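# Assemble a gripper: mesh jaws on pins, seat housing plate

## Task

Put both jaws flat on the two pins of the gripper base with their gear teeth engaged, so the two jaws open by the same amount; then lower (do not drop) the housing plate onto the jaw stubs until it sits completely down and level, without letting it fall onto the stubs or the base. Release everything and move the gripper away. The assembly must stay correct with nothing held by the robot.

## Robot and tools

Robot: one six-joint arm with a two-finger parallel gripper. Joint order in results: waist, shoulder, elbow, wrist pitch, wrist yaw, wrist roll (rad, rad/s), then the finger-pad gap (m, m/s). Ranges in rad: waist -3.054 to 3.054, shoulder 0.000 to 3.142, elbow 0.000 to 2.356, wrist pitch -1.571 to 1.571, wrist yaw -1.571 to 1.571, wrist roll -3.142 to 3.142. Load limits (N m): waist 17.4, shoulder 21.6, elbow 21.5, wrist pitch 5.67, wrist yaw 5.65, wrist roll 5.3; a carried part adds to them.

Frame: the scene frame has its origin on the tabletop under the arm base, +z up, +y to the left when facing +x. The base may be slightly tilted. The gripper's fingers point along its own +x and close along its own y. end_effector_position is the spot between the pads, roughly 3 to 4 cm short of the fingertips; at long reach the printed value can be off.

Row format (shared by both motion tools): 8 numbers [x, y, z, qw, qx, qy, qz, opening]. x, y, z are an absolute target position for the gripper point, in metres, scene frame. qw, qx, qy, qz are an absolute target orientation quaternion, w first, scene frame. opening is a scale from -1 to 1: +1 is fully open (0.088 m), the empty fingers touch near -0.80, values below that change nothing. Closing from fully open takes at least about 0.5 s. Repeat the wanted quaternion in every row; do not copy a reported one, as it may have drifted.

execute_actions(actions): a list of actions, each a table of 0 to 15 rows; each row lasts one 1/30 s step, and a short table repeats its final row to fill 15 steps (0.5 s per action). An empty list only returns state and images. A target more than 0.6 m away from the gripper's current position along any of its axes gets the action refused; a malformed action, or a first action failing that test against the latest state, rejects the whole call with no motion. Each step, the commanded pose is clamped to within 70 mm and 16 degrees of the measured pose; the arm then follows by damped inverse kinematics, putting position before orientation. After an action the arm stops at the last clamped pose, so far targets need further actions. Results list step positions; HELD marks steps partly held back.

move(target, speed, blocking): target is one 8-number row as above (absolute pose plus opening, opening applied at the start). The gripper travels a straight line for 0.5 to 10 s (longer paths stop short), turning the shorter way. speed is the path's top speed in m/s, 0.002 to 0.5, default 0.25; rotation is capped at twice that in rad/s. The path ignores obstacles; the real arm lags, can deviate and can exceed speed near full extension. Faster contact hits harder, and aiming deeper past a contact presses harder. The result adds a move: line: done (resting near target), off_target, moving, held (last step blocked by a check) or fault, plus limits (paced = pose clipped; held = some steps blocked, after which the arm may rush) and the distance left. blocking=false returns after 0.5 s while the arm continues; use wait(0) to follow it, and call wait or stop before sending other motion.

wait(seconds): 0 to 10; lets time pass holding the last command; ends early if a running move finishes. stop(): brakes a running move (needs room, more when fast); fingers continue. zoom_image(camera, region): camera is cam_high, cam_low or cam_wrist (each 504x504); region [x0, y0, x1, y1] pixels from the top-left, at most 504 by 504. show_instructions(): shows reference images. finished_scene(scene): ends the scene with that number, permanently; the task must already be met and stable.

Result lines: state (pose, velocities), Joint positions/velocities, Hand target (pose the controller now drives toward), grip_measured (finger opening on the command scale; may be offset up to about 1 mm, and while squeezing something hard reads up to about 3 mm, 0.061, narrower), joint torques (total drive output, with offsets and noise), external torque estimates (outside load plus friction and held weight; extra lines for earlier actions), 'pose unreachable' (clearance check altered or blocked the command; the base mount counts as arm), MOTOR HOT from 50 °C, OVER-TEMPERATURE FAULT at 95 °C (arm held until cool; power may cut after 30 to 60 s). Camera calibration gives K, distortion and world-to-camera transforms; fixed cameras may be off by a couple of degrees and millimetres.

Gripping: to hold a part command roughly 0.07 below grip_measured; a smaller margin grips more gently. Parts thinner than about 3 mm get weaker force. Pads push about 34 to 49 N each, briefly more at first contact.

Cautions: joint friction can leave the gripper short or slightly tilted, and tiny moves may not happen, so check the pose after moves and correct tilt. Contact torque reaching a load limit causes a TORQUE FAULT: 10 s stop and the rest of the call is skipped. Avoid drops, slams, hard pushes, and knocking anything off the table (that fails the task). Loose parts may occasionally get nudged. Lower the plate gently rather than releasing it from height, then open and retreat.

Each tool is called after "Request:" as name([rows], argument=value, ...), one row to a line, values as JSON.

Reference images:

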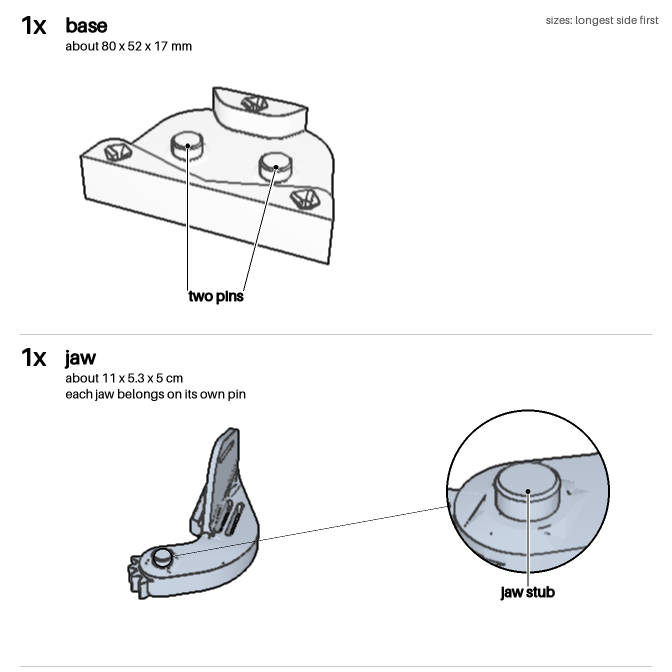

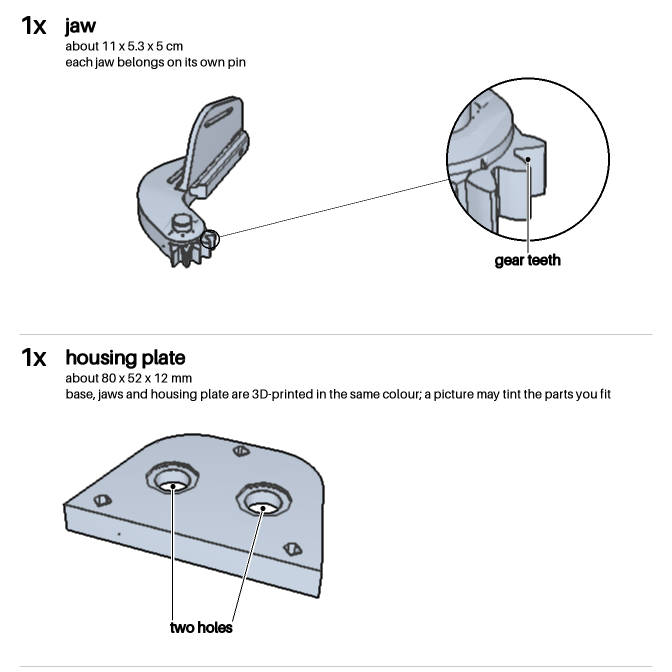

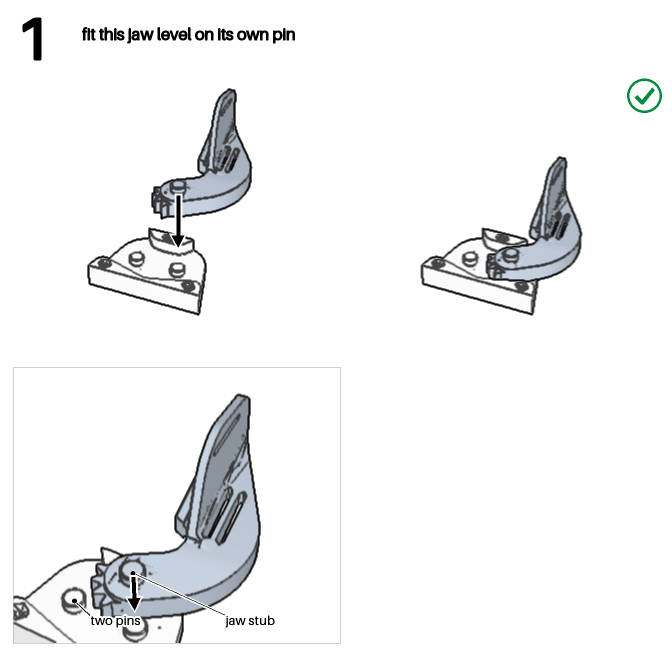

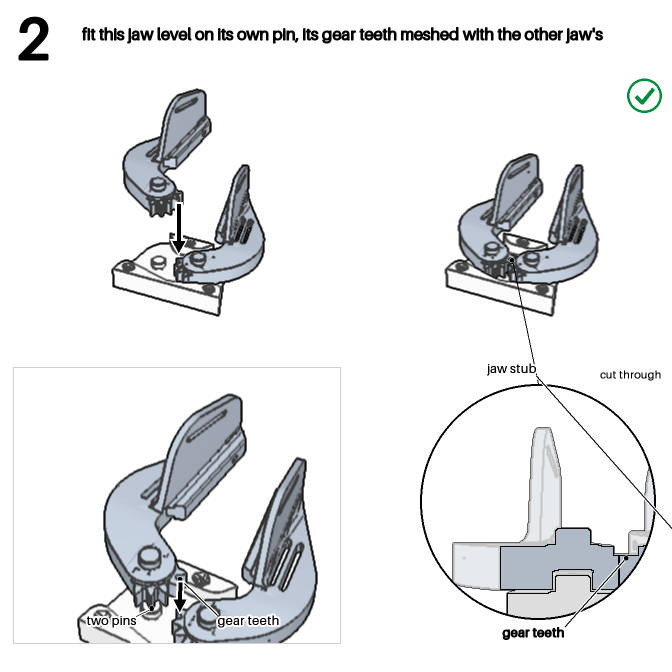

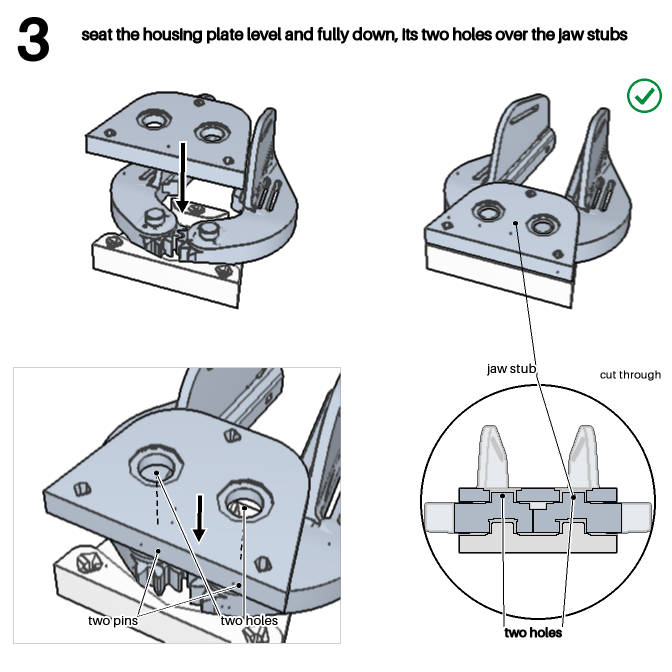

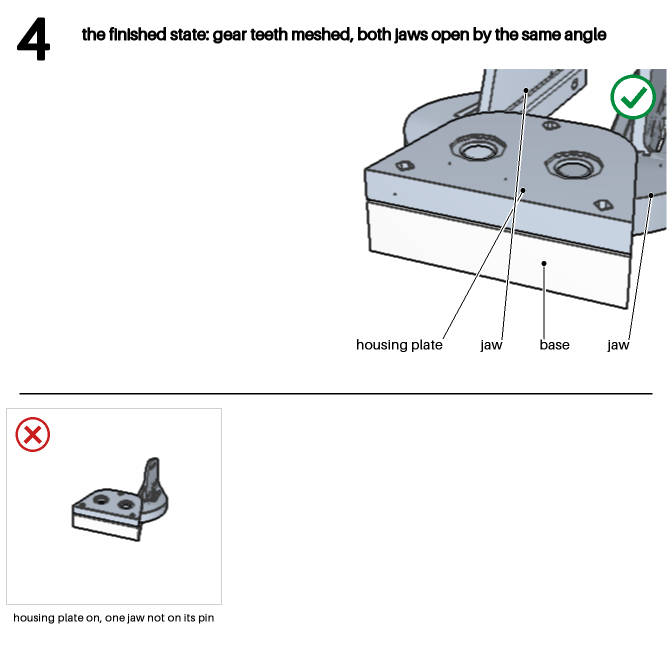

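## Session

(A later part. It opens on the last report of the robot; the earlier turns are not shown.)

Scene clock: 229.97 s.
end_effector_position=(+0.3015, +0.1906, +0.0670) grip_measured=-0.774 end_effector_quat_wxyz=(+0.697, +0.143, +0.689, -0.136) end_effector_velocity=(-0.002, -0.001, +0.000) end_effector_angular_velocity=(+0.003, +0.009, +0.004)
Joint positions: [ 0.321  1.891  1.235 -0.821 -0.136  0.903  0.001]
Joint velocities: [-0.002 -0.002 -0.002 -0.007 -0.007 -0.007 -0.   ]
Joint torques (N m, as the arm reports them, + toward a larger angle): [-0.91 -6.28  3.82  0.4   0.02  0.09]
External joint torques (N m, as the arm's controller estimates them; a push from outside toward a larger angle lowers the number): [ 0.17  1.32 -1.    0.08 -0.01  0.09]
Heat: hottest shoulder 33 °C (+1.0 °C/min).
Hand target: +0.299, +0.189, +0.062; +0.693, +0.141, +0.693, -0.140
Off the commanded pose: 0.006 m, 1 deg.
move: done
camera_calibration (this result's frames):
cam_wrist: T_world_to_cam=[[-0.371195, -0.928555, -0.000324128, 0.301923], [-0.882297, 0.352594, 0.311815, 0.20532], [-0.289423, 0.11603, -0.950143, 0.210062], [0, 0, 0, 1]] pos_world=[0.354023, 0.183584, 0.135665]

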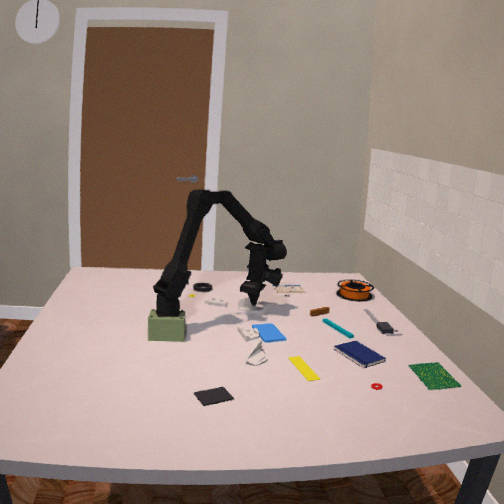

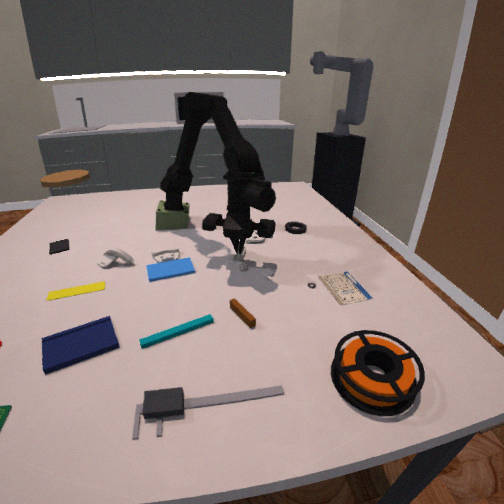

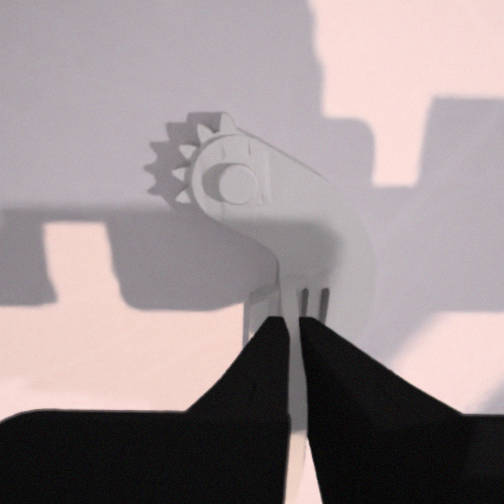

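Request:
move(target=[0.30, 0.189, 0.13, 0.6930, 0.1404, 0.6930, -0.1404, -0.85], speed=0.1)

Request:
move(target=[0.285, 0.05, 0.13, 0.1289, 0.6953, 0.1289, -0.6953, -0.85], speed=0.3)

Scene clock: 276.07 s.
end_effector_position=(+0.2960, +0.1869, +0.1216) grip_measured=-0.774 end_effector_quat_wxyz=(+0.686, +0.135, +0.700, -0.147) end_effector_velocity=(+0.001, +0.001, +0.002) end_effector_angular_velocity=(+0.008, +0.001, +0.020)
Joint positions: [ 0.297  1.823  1.372 -1.071 -0.136  0.879  0.001]
Joint velocities: [-0.002  0.002  0.012 -0.007 -0.007 -0.022 -0.   ]
Joint torques (N m, as the arm reports them, + toward a larger angle): [-1.34 -8.81  6.73  0.09 -0.06 -0.06]
External joint torques (N m, as the arm's controller estimates them; a push from outside toward a larger angle lowers the number): [-0.26 -1.37  1.53 -0.19 -0.1  -0.06]
Heat: hottest shoulder 32 °C (-1.0 °C/min).
Hand target: +0.299, +0.189, +0.130; +0.693, +0.140, +0.693, -0.141
Off the commanded pose: 0.010 m, 1 deg.
move: off_target
camera_calibration (this result's frames):
cam_wrist: T_world_to_cam=[[-0.374663, -0.92658, 0.0328133, 0.293096], [-0.869048, 0.363292, 0.335818, 0.17593], [-0.323083, 0.0973021, -0.941355, 0.273182], [0, 0, 0, 1]] pos_world=[0.350964, 0.181081, 0.188464]

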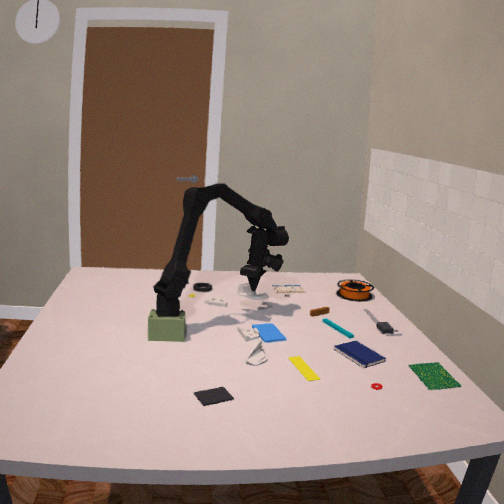

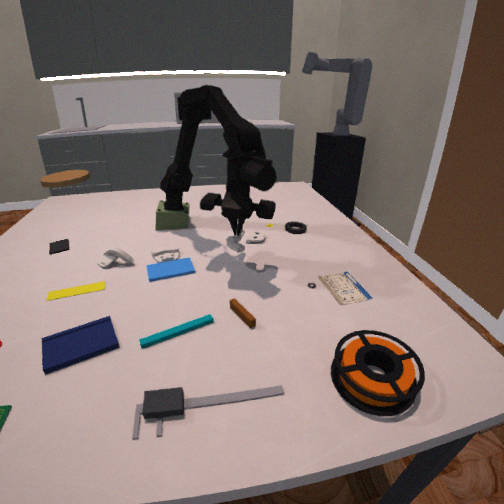

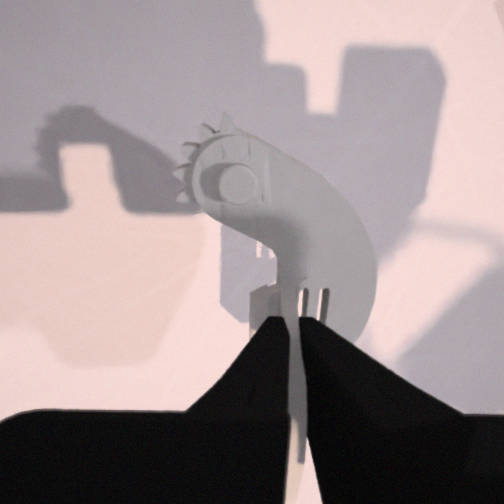

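Scene clock: 280.53 s.
end_effector_position=(+0.2855, +0.0502, +0.1272) grip_measured=-0.774 end_effector_quat_wxyz=(+0.132, +0.692, +0.130, -0.698) end_effector_velocity=(-0.005, -0.001, +0.002) end_effector_angular_velocity=(+0.006, +0.016, -0.017)
Joint positions: [-0.12   1.668  1.123 -1.022 -0.152  2.826  0.001]
Joint velocities: [-0.007 -0.007 -0.002 -0.022 -0.007  0.007 -0.   ]
Joint torques (N m, as the arm reports them, + toward a larger angle): [-1.39 -7.11  4.12  0.28  0.02  0.13]
External joint torques (N m, as the arm's controller estimates them; a push from outside toward a larger angle lowers the number): [-0.38 -1.29 -0.92  0.09 -0.01  0.13]
Heat: hottest shoulder 33 °C (+0.0 °C/min).
Hand target: +0.284, +0.049, +0.130; +0.131, +0.696, +0.127, -0.695
Off the commanded pose: 0.003 m, 1 deg.
move: done
camera_calibration (this result's frames):
cam_wrist: T_world_to_cam=[[-0.380323, 0.924789, 0.0109005, 0.0738284], [0.879921, 0.358192, 0.31215, -0.281485], [0.284768, 0.128309, -0.94997, 0.11438], [0, 0, 0, 1]] pos_world=[0.243192, 0.0178739, 0.195719]

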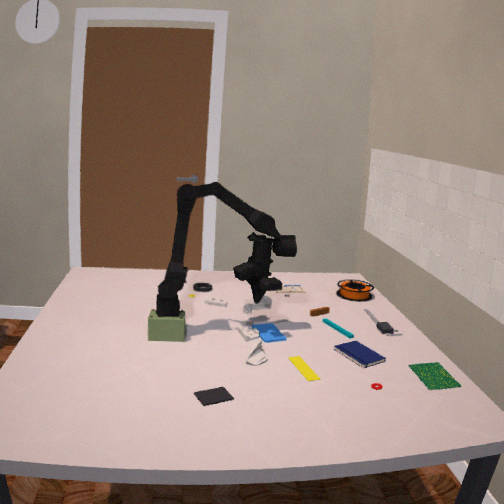

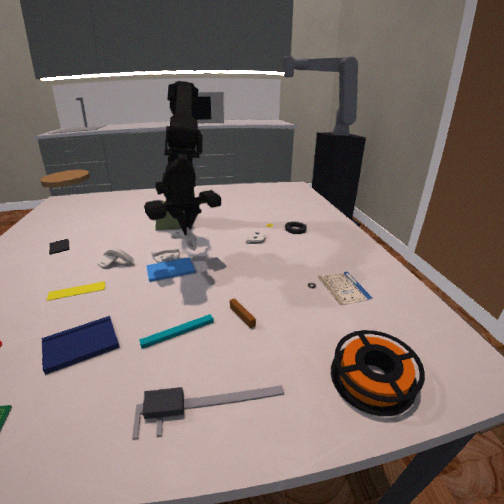

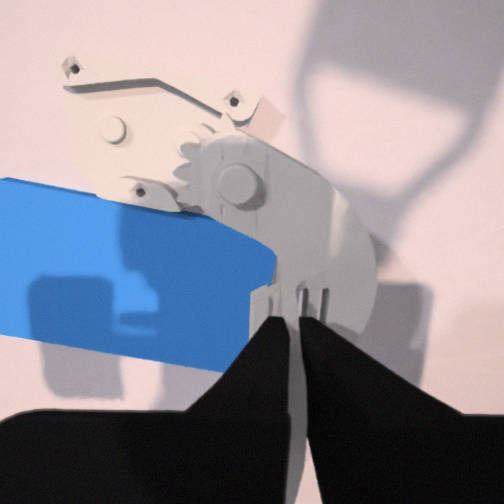

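Request:
zoom_image(camera="cam_wrist", region=[40, 30, 290, 280])

Region (40, 30, 290, 280) of cam_wrist's 504x504 image, scaled by 2.016, with more detail than that image has.

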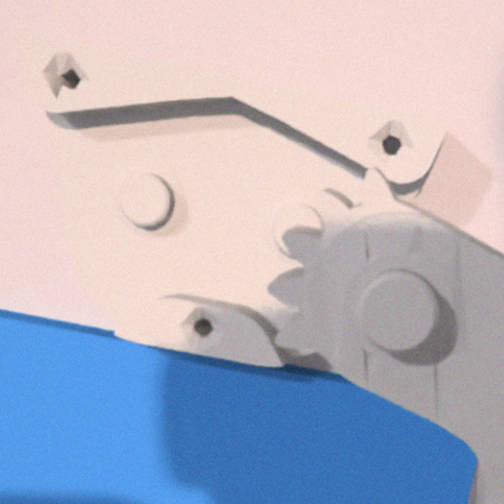

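Request:
move(target=[0.2875, 0.027, 0.092, 0.1289, 0.6953, 0.1289, -0.6953, -0.85], speed=0.06)

Request:
zoom_image(camera="cam_wrist", region=[40, 30, 340, 330])

Scene clock: 303.13 s.
end_effector_position=(+0.2899, +0.0281, +0.0958) grip_measured=-0.774 end_effector_quat_wxyz=(+0.132, +0.699, +0.128, -0.691) end_effector_velocity=(-0.004, +0.002, -0.004) end_effector_angular_velocity=(+0.022, +0.021, +0.016)
Joint positions: [-0.179  1.718  1.033 -0.87  -0.152  2.772  0.001]
Joint velocities: [-0.002  0.007 -0.007 -0.007 -0.022 -0.022 -0.   ]
Joint torques (N m, as the arm reports them, + toward a larger angle): [-1.37 -4.8   3.95  0.25 -0.09 -0.06]
External joint torques (N m, as the arm's controller estimates them; a push from outside toward a larger angle lowers the number): [-0.36  1.12 -0.9   0.02 -0.12 -0.06]
Heat: hottest shoulder 33 °C (+1.0 °C/min).
Hand target: +0.288, +0.027, +0.092; +0.129, +0.695, +0.129, -0.695
Off the commanded pose: 0.005 m, 1 deg.
move: done
camera_calibration (this result's frames):
cam_wrist: T_world_to_cam=[[-0.377849, 0.92586, 0.00358639, 0.0961966], [0.874423, 0.355579, 0.330073, -0.267699], [0.304326, 0.127854, -0.943949, 0.079819], [0, 0, 0, 1]] pos_world=[0.246139, -0.00408189, 0.16336]

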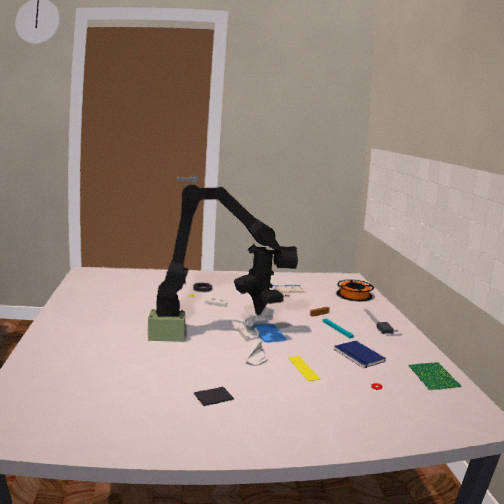

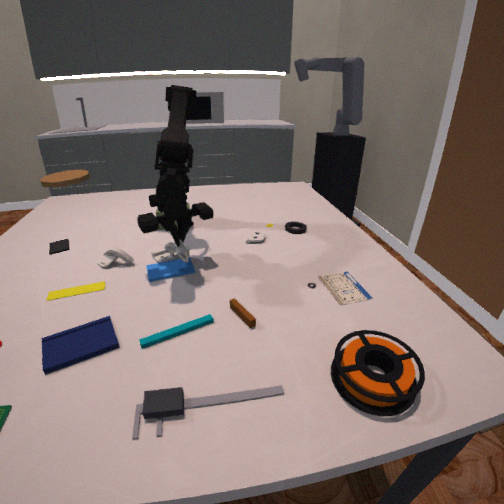

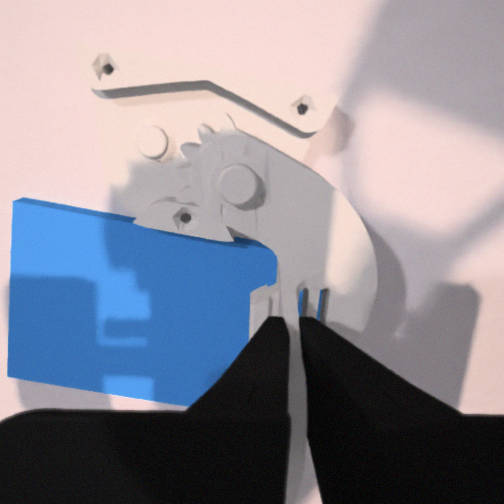

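Region (40, 30, 340, 330) of cam_wrist's 504x504 image, scaled by 1.680, with more detail than that image has.

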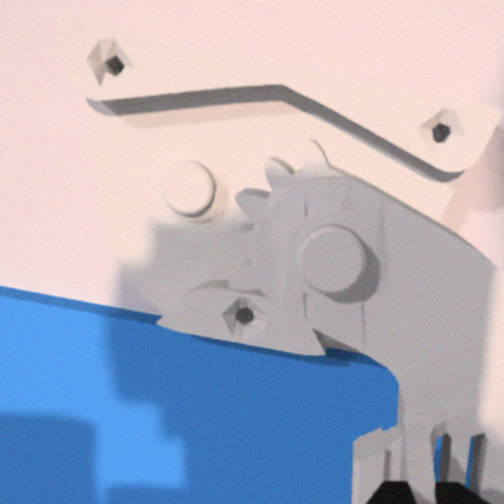

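Request:
move(target=[0.2848, 0.0273, 0.085, 0.1289, 0.6953, 0.1289, -0.6953, -0.85], speed=0.02)

Request:
zoom_image(camera="cam_wrist", region=[40, 30, 340, 330])

Scene clock: 328.03 s.
end_effector_position=(+0.2872, +0.0270, +0.0886) grip_measured=-0.774 end_effector_quat_wxyz=(+0.132, +0.699, +0.128, -0.691) end_effector_velocity=(-0.002, +0.001, +0.000) end_effector_angular_velocity=(+0.022, +0.006, -0.001)
Joint positions: [-0.18   1.722  1.005 -0.839 -0.153  2.772  0.001]
Joint velocities: [-0.007 -0.002 -0.002 -0.007 -0.022 -0.007 -0.   ]
Joint torques (N m, as the arm reports them, + toward a larger angle): [-0.99 -4.77  3.86  0.31 -0.08  0.1 ]
External joint torques (N m, as the arm's controller estimates them; a push from outside toward a larger angle lowers the number): [ 0.05  1.1  -0.91  0.08 -0.11  0.1 ]
Heat: hottest shoulder 31 °C (-1.0 °C/min).
Hand target: +0.285, +0.027, +0.085; +0.129, +0.695, +0.129, -0.695
Off the commanded pose: 0.004 m, 1 deg.
move: done
camera_calibration (this result's frames):
cam_wrist: T_world_to_cam=[[-0.377103, 0.926159, 0.00476899, 0.0958423], [0.874813, 0.354496, 0.330204, -0.262637], [0.304131, 0.128693, -0.943897, 0.0740501], [0, 0, 0, 1]] pos_world=[0.243379, -0.00519121, 0.156162]

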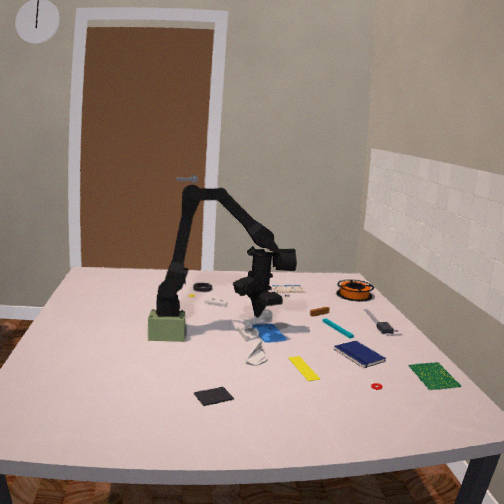

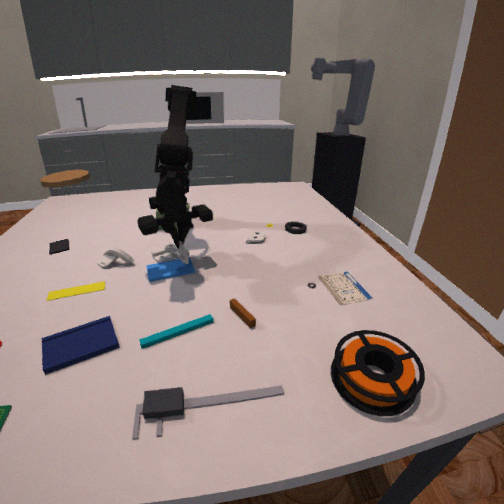

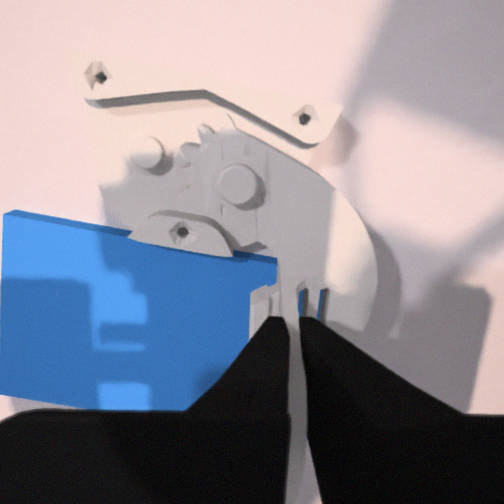

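Region (40, 30, 340, 330) of cam_wrist's 504x504 image, scaled by 1.680, with more detail than that image has.

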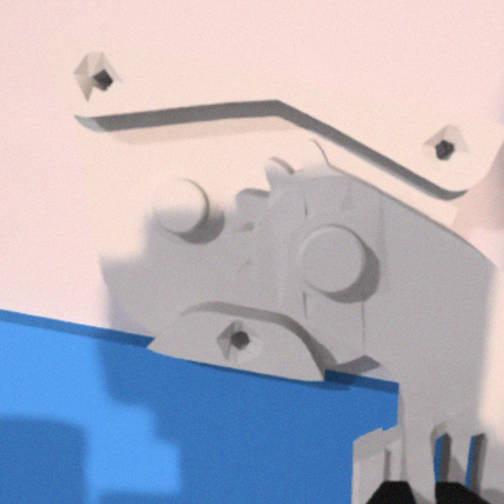

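Request:
move(target=[0.2848, 0.0292, 0.081, 0.1289, 0.6953, 0.1289, -0.6953, -0.85], speed=0.01)

Request:
zoom_image(camera="cam_wrist", region=[40, 30, 340, 330])

Scene clock: 336.73 s.
end_effector_position=(+0.2873, +0.0287, +0.0847) grip_measured=-0.774 end_effector_quat_wxyz=(+0.132, +0.699, +0.128, -0.691) end_effector_velocity=(-0.001, -0.002, -0.001) end_effector_angular_velocity=(-0.007, -0.003, +0.005)
Joint positions: [-0.172  1.728  0.996 -0.822 -0.153  2.78   0.001]
Joint velocities: [-0.002 -0.002 -0.007  0.007  0.007 -0.007  0.   ]
Joint torques (N m, as the arm reports them, + toward a larger angle): [-0.78 -4.84  3.9   0.28 -0.08  0.08]
External joint torques (N m, as the arm's controller estimates them; a push from outside toward a larger angle lowers the number): [ 0.28  1.01 -0.8   0.05 -0.12  0.09]
Heat: hottest shoulder 31 °C (-1.0 °C/min).
Hand target: +0.285, +0.029, +0.081; +0.129, +0.695, +0.129, -0.695
Off the commanded pose: 0.005 m, 1 deg.
move: done
camera_calibration (this result's frames):
cam_wrist: T_world_to_cam=[[-0.376999, 0.926203, 0.00447444, 0.0944203], [0.874492, 0.354351, 0.331209, -0.262052], [0.305181, 0.128778, -0.943547, 0.0698213], [0, 0, 0, 1]] pos_world=[0.243451, -0.00358538, 0.152251]

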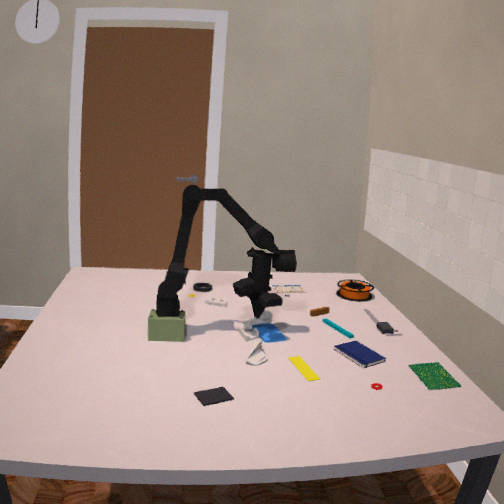

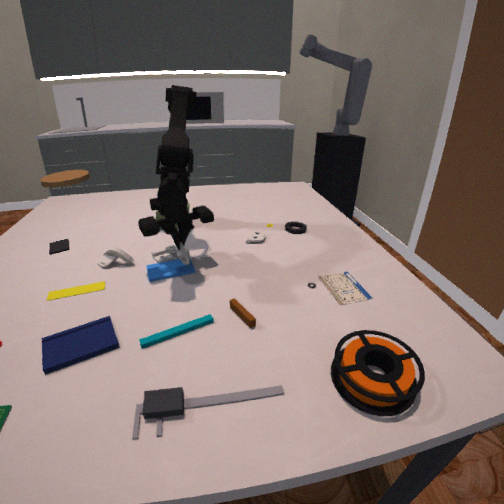

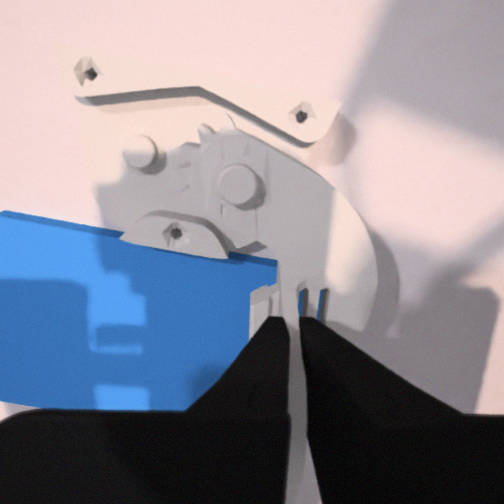

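Region (40, 30, 340, 330) of cam_wrist's 504x504 image, scaled by 1.680, with more detail than that image has.

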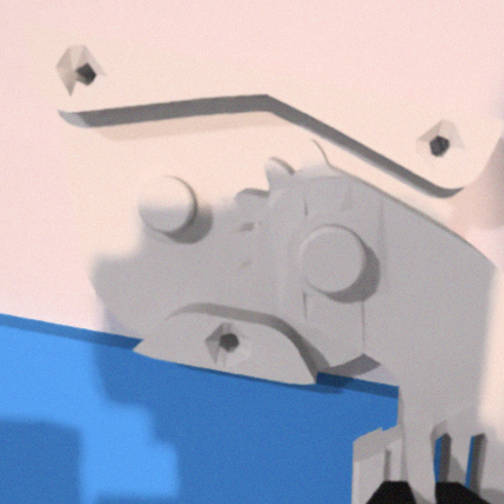

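Request:
move(target=[0.2848, 0.0290, 0.0745, 0.1289, 0.6953, 0.1289, -0.6953, -0.85], speed=0.008)

Request:
zoom_image(camera="cam_wrist", region=[40, 30, 340, 330])

Scene clock: 343.93 s.
end_effector_position=(+0.2874, +0.0285, +0.0781) grip_measured=-0.774 end_effector_quat_wxyz=(+0.131, +0.699, +0.128, -0.691) end_effector_velocity=(+0.001, +0.000, -0.001) end_effector_angular_velocity=(+0.007, -0.003, +0.005)
Joint positions: [-0.169  1.741  0.982 -0.795 -0.153  2.784  0.001]
Joint velocities: [-0.002  0.002 -0.002  0.007 -0.007 -0.007 -0.   ]
Joint torques (N m, as the arm reports them, + toward a larger angle): [-0.93 -4.91  3.94  0.3  -0.11  0.06]
External joint torques (N m, as the arm's controller estimates them; a push from outside toward a larger angle lowers the number): [ 0.09  0.96 -0.7   0.06 -0.14  0.06]
Heat: hottest shoulder 31 °C (-2.0 °C/min).
Hand target: +0.285, +0.029, +0.075; +0.129, +0.695, +0.129, -0.695
Off the commanded pose: 0.004 m, 1 deg.
move: done
camera_calibration (this result's frames):
cam_wrist: T_world_to_cam=[[-0.37661, 0.92636, 0.00469933, 0.0944864], [0.874794, 0.353967, 0.330821, -0.259918], [0.304796, 0.128701, -0.943682, 0.0637062], [0, 0, 0, 1]] pos_world=[0.243541, -0.0037252, 0.145661]

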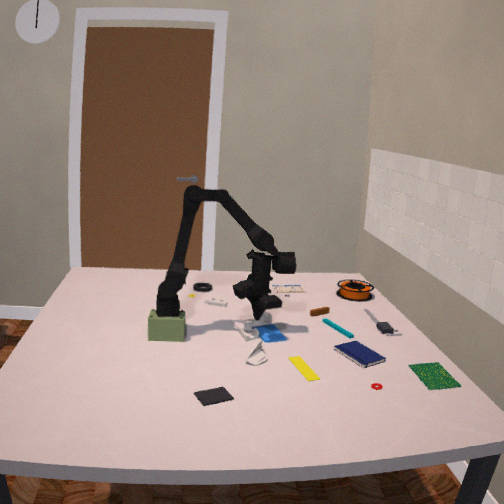

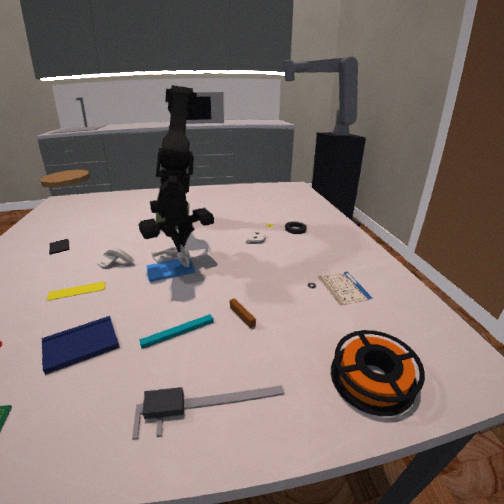

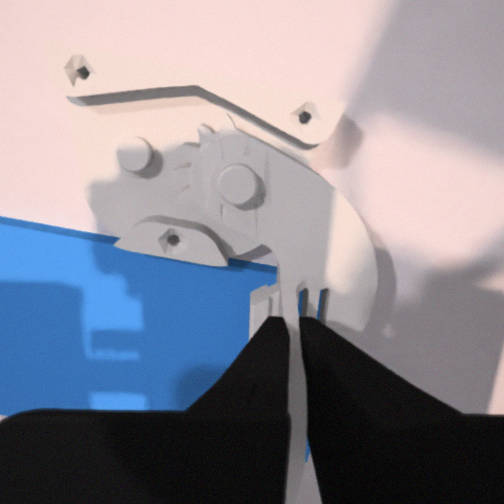

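Region (40, 30, 340, 330) of cam_wrist's 504x504 image, scaled by 1.680, with more detail than that image has.

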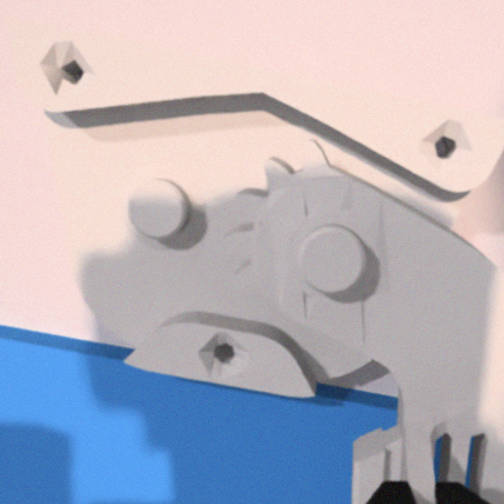

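Request:
move(target=[0.2848, 0.0290, 0.0700, 0.1289, 0.6953, 0.1289, -0.6953, -0.85], speed=0.006)

Request:
zoom_image(camera="cam_wrist", region=[40, 30, 340, 330])

Scene clock: 350.47 s.
end_effector_position=(+0.2876, +0.0284, +0.0742) grip_measured=-0.774 end_effector_quat_wxyz=(+0.131, +0.700, +0.127, -0.690) end_effector_velocity=(-0.004, +0.002, -0.001) end_effector_angular_velocity=(+0.022, +0.012, +0.003)
Joint positions: [-0.167  1.749  0.973 -0.776 -0.153  2.786  0.001]
Joint velocities: [-0.002 -0.002 -0.007 -0.007 -0.022 -0.007 -0.   ]
Joint torques (N m, as the arm reports them, + toward a larger angle): [-0.82 -4.67  3.87  0.33 -0.08  0.07]
External joint torques (N m, as the arm's controller estimates them; a push from outside toward a larger angle lowers the number): [ 0.26  1.19 -0.71  0.11 -0.11  0.07]
Heat: hottest shoulder 30 °C (-3.0 °C/min).
Hand target: +0.285, +0.029, +0.070; +0.129, +0.695, +0.129, -0.695
Off the commanded pose: 0.005 m, 1 deg.
move: done
camera_calibration (this result's frames):
cam_wrist: T_world_to_cam=[[-0.376164, 0.926544, 0.00415482, 0.0945689], [0.874438, 0.35352, 0.332237, -0.258797], [0.306363, 0.128609, -0.943187, 0.0594188], [0, 0, 0, 1]] pos_world=[0.243671, -0.00377422, 0.141632]

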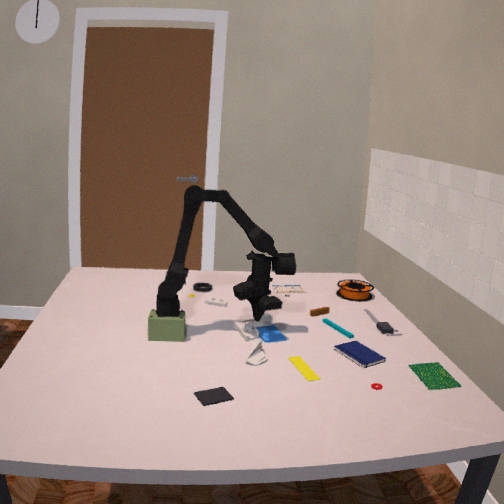

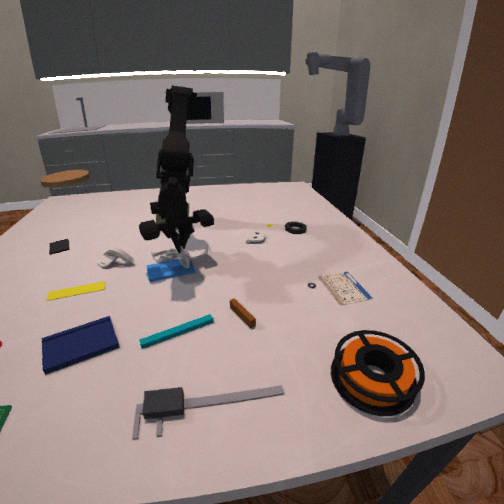

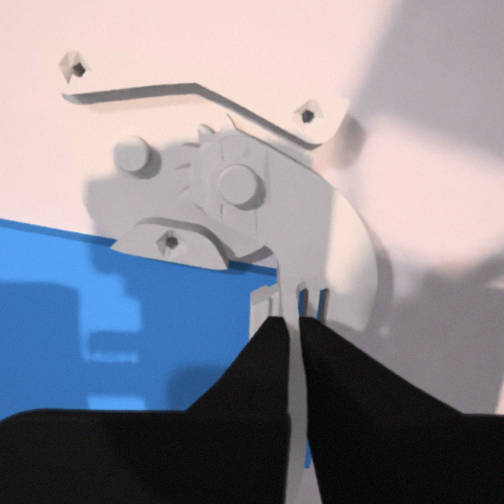

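Region (40, 30, 340, 330) of cam_wrist's 504x504 image, scaled by 1.680, with more detail than that image has.

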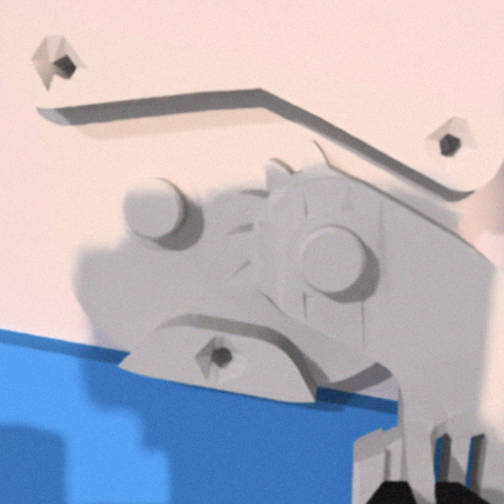

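Request:
move(target=[0.2848, 0.0290, 0.0670, 0.1289, 0.6953, 0.1289, -0.6953, -0.85], speed=0.005)

Request:
zoom_image(camera="cam_wrist", region=[40, 30, 340, 330])

Request:
zoom_image(camera="cam_high", region=[215, 290, 305, 350])

Scene clock: 364.40 s.
end_effector_position=(+0.2884, +0.0283, +0.0730) grip_measured=-0.774 end_effector_quat_wxyz=(+0.132, +0.702, +0.127, -0.689) end_effector_velocity=(-0.004, +0.000, -0.001) end_effector_angular_velocity=(+0.007, +0.012, +0.003)
Joint positions: [-0.167  1.75   0.969 -0.766 -0.153  2.788  0.001]
Joint velocities: [-0.002 -0.002 -0.007 -0.007 -0.007 -0.007 -0.   ]
Joint torques (N m, as the arm reports them, + toward a larger angle): [-0.59 -4.17  3.46  0.47 -0.08  0.15]
External joint torques (N m, as the arm's controller estimates them; a push from outside toward a larger angle lowers the number): [ 0.47  1.71 -1.07  0.25 -0.11  0.15]
Heat: hottest shoulder 30 °C (-3.0 °C/min).
Hand target: +0.285, +0.029, +0.067; +0.129, +0.695, +0.129, -0.695
Off the commanded pose: 0.007 m, 1 deg.
move: done
camera_calibration (this result's frames):
cam_wrist: T_world_to_cam=[[-0.375892, 0.926661, 0.00224043, 0.0950814], [0.872782, 0.353222, 0.336875, -0.25886], [0.311378, 0.128584, -0.941547, 0.056536], [0, 0, 0, 1]] pos_world=[0.244065, -0.00394276, 0.140222]

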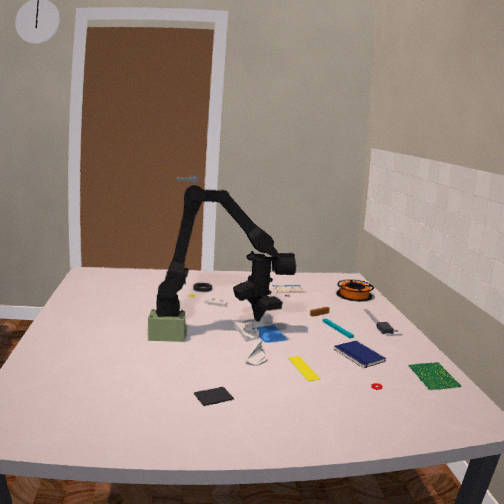

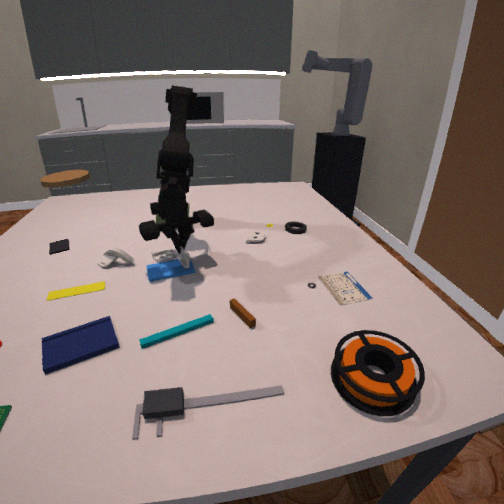

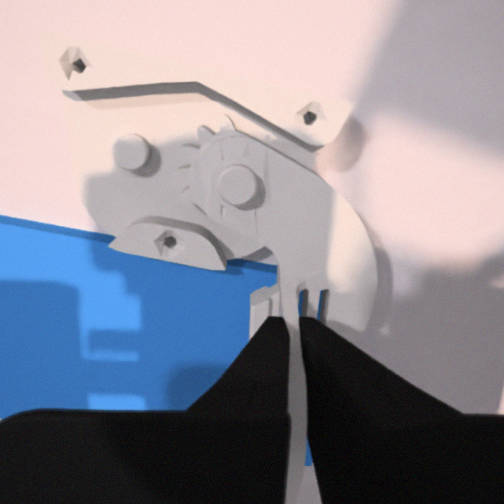

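Region (40, 30, 340, 330) of cam_wrist's 504x504 image, scaled by 1.680, with more detail than that image has.

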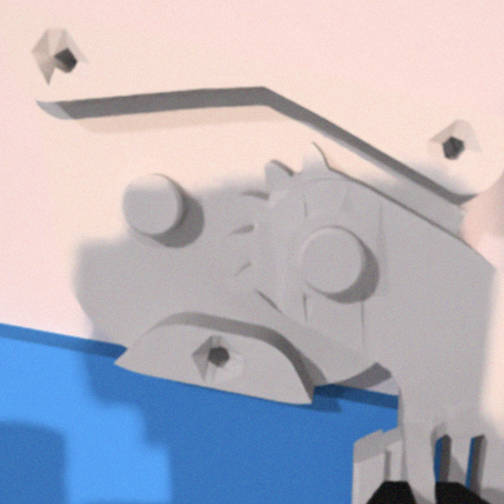

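Region (215, 290, 305, 350) of cam_high's 504x504 image, scaled by 5.600, with more detail than that image has.

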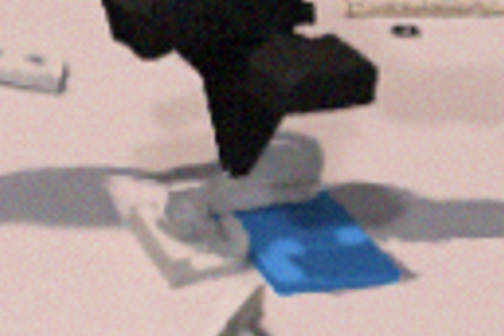

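Request:
move(target=[0.2855, 0.0288, 0.0715, 0.1289, 0.6953, 0.1289, -0.6953, -0.5], speed=0.01)

Request:
move(target=[0.2875, 0.0288, 0.15, 0.1289, 0.6953, 0.1289, -0.6953, -0.5], speed=0.08)

Request:
zoom_image(camera="cam_wrist", region=[100, 50, 400, 350])

Scene clock: 375.07 s.
end_effector_position=(+0.2858, +0.0282, +0.0730) grip_measured=-0.503 end_effector_quat_wxyz=(+0.130, +0.698, +0.127, -0.693) end_effector_velocity=(-0.005, +0.000, +0.000) end_effector_angular_velocity=(+0.007, +0.021, +0.002)
Joint positions: [-0.167  1.75   0.969 -0.777 -0.153  2.788  0.014]
Joint velocities: [-0.002 -0.002 -0.002 -0.022 -0.007 -0.007 -0.   ]
Joint torques (N m, as the arm reports them, + toward a larger angle): [-0.9  -4.75  4.72  0.01 -0.06 -0.02]
External joint torques (N m, as the arm's controller estimates them; a push from outside toward a larger angle lowers the number): [ 0.09  1.15  0.14 -0.21 -0.09 -0.02]
Heat: hottest shoulder 30 °C (-2.0 °C/min).
Hand target: +0.286, +0.029, +0.071; +0.129, +0.695, +0.129, -0.695
Off the commanded pose: 0.002 m, 0 deg.
move: done
camera_calibration (this result's frames):
cam_wrist: T_world_to_cam=[[-0.374132, 0.927353, 0.00650373, 0.0933165], [0.877307, 0.351651, 0.32661, -0.257103], [0.300595, 0.127901, -0.945137, 0.0606682], [0, 0, 0, 1]] pos_world=[0.242235, -0.00388625, 0.140705]

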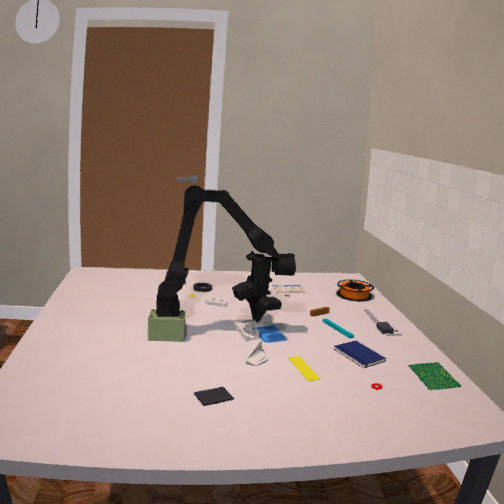

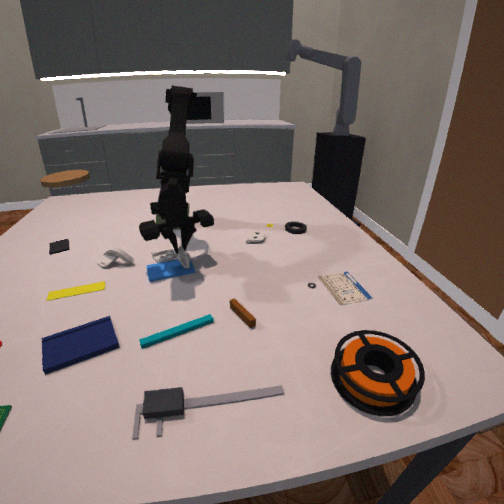

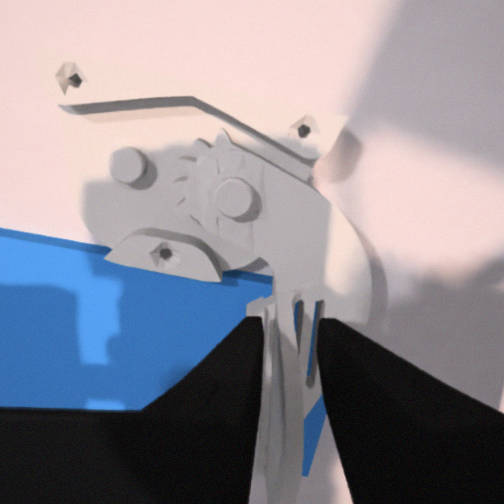

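Scene clock: 376.43 s.
end_effector_position=(+0.2836, +0.0284, +0.1437) grip_measured=-0.503 end_effector_quat_wxyz=(+0.128, +0.688, +0.129, -0.703) end_effector_velocity=(-0.003, +0.002, +0.004) end_effector_angular_velocity=(+0.008, +0.007, +0.023)
Joint positions: [-0.205  1.66   1.167 -1.101 -0.153  2.746  0.014]
Joint velocities: [ 0.002 -0.007  0.007 -0.022 -0.007 -0.022 -0.   ]
Joint torques (N m, as the arm reports them, + toward a larger angle): [-1.36 -6.76  6.49 -0.01 -0.07 -0.11]
External joint torques (N m, as the arm's controller estimates them; a push from outside toward a larger angle lowers the number): [-0.37 -1.06  1.42 -0.18 -0.1  -0.11]
Heat: hottest shoulder 30 °C (-2.0 °C/min).
Hand target: +0.286, +0.029, +0.150; +0.129, +0.695, +0.129, -0.695
Off the commanded pose: 0.007 m, 1 deg.
move: done
camera_calibration (this result's frames):
cam_wrist: T_world_to_cam=[[-0.372265, 0.927955, 0.017839, 0.0896418], [0.887049, 0.350069, 0.300993, -0.277328], [0.273063, 0.127873, -0.953459, 0.137191], [0, 0, 0, 1]] pos_world=[0.241912, -0.00364288, 0.21268]

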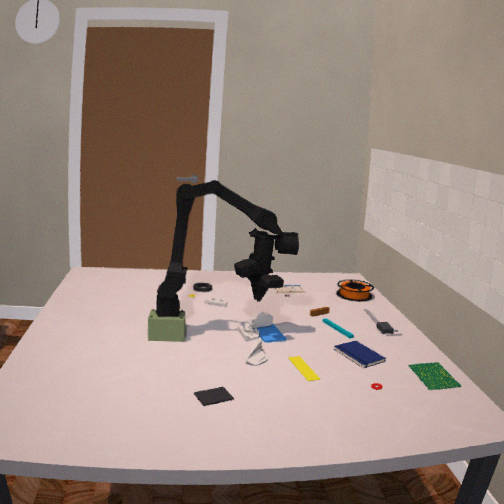

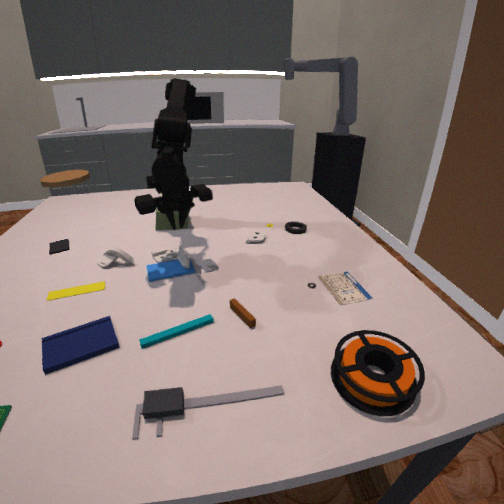

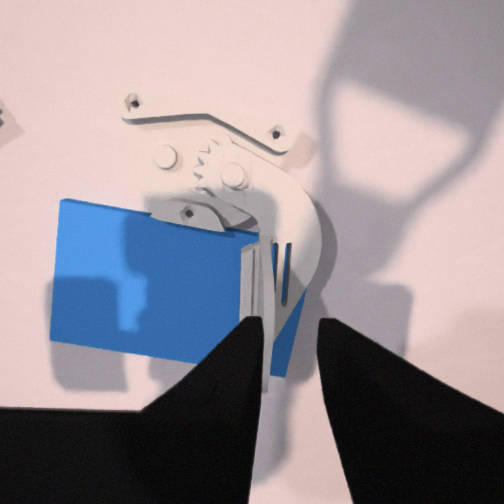

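Region (100, 50, 400, 350) of cam_wrist's 504x504 image, scaled by 1.680, with more detail than that image has.

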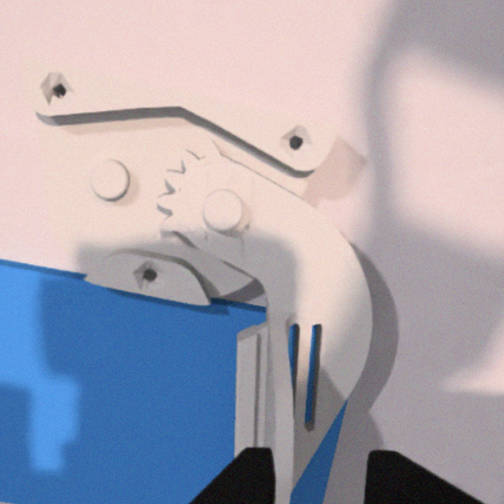

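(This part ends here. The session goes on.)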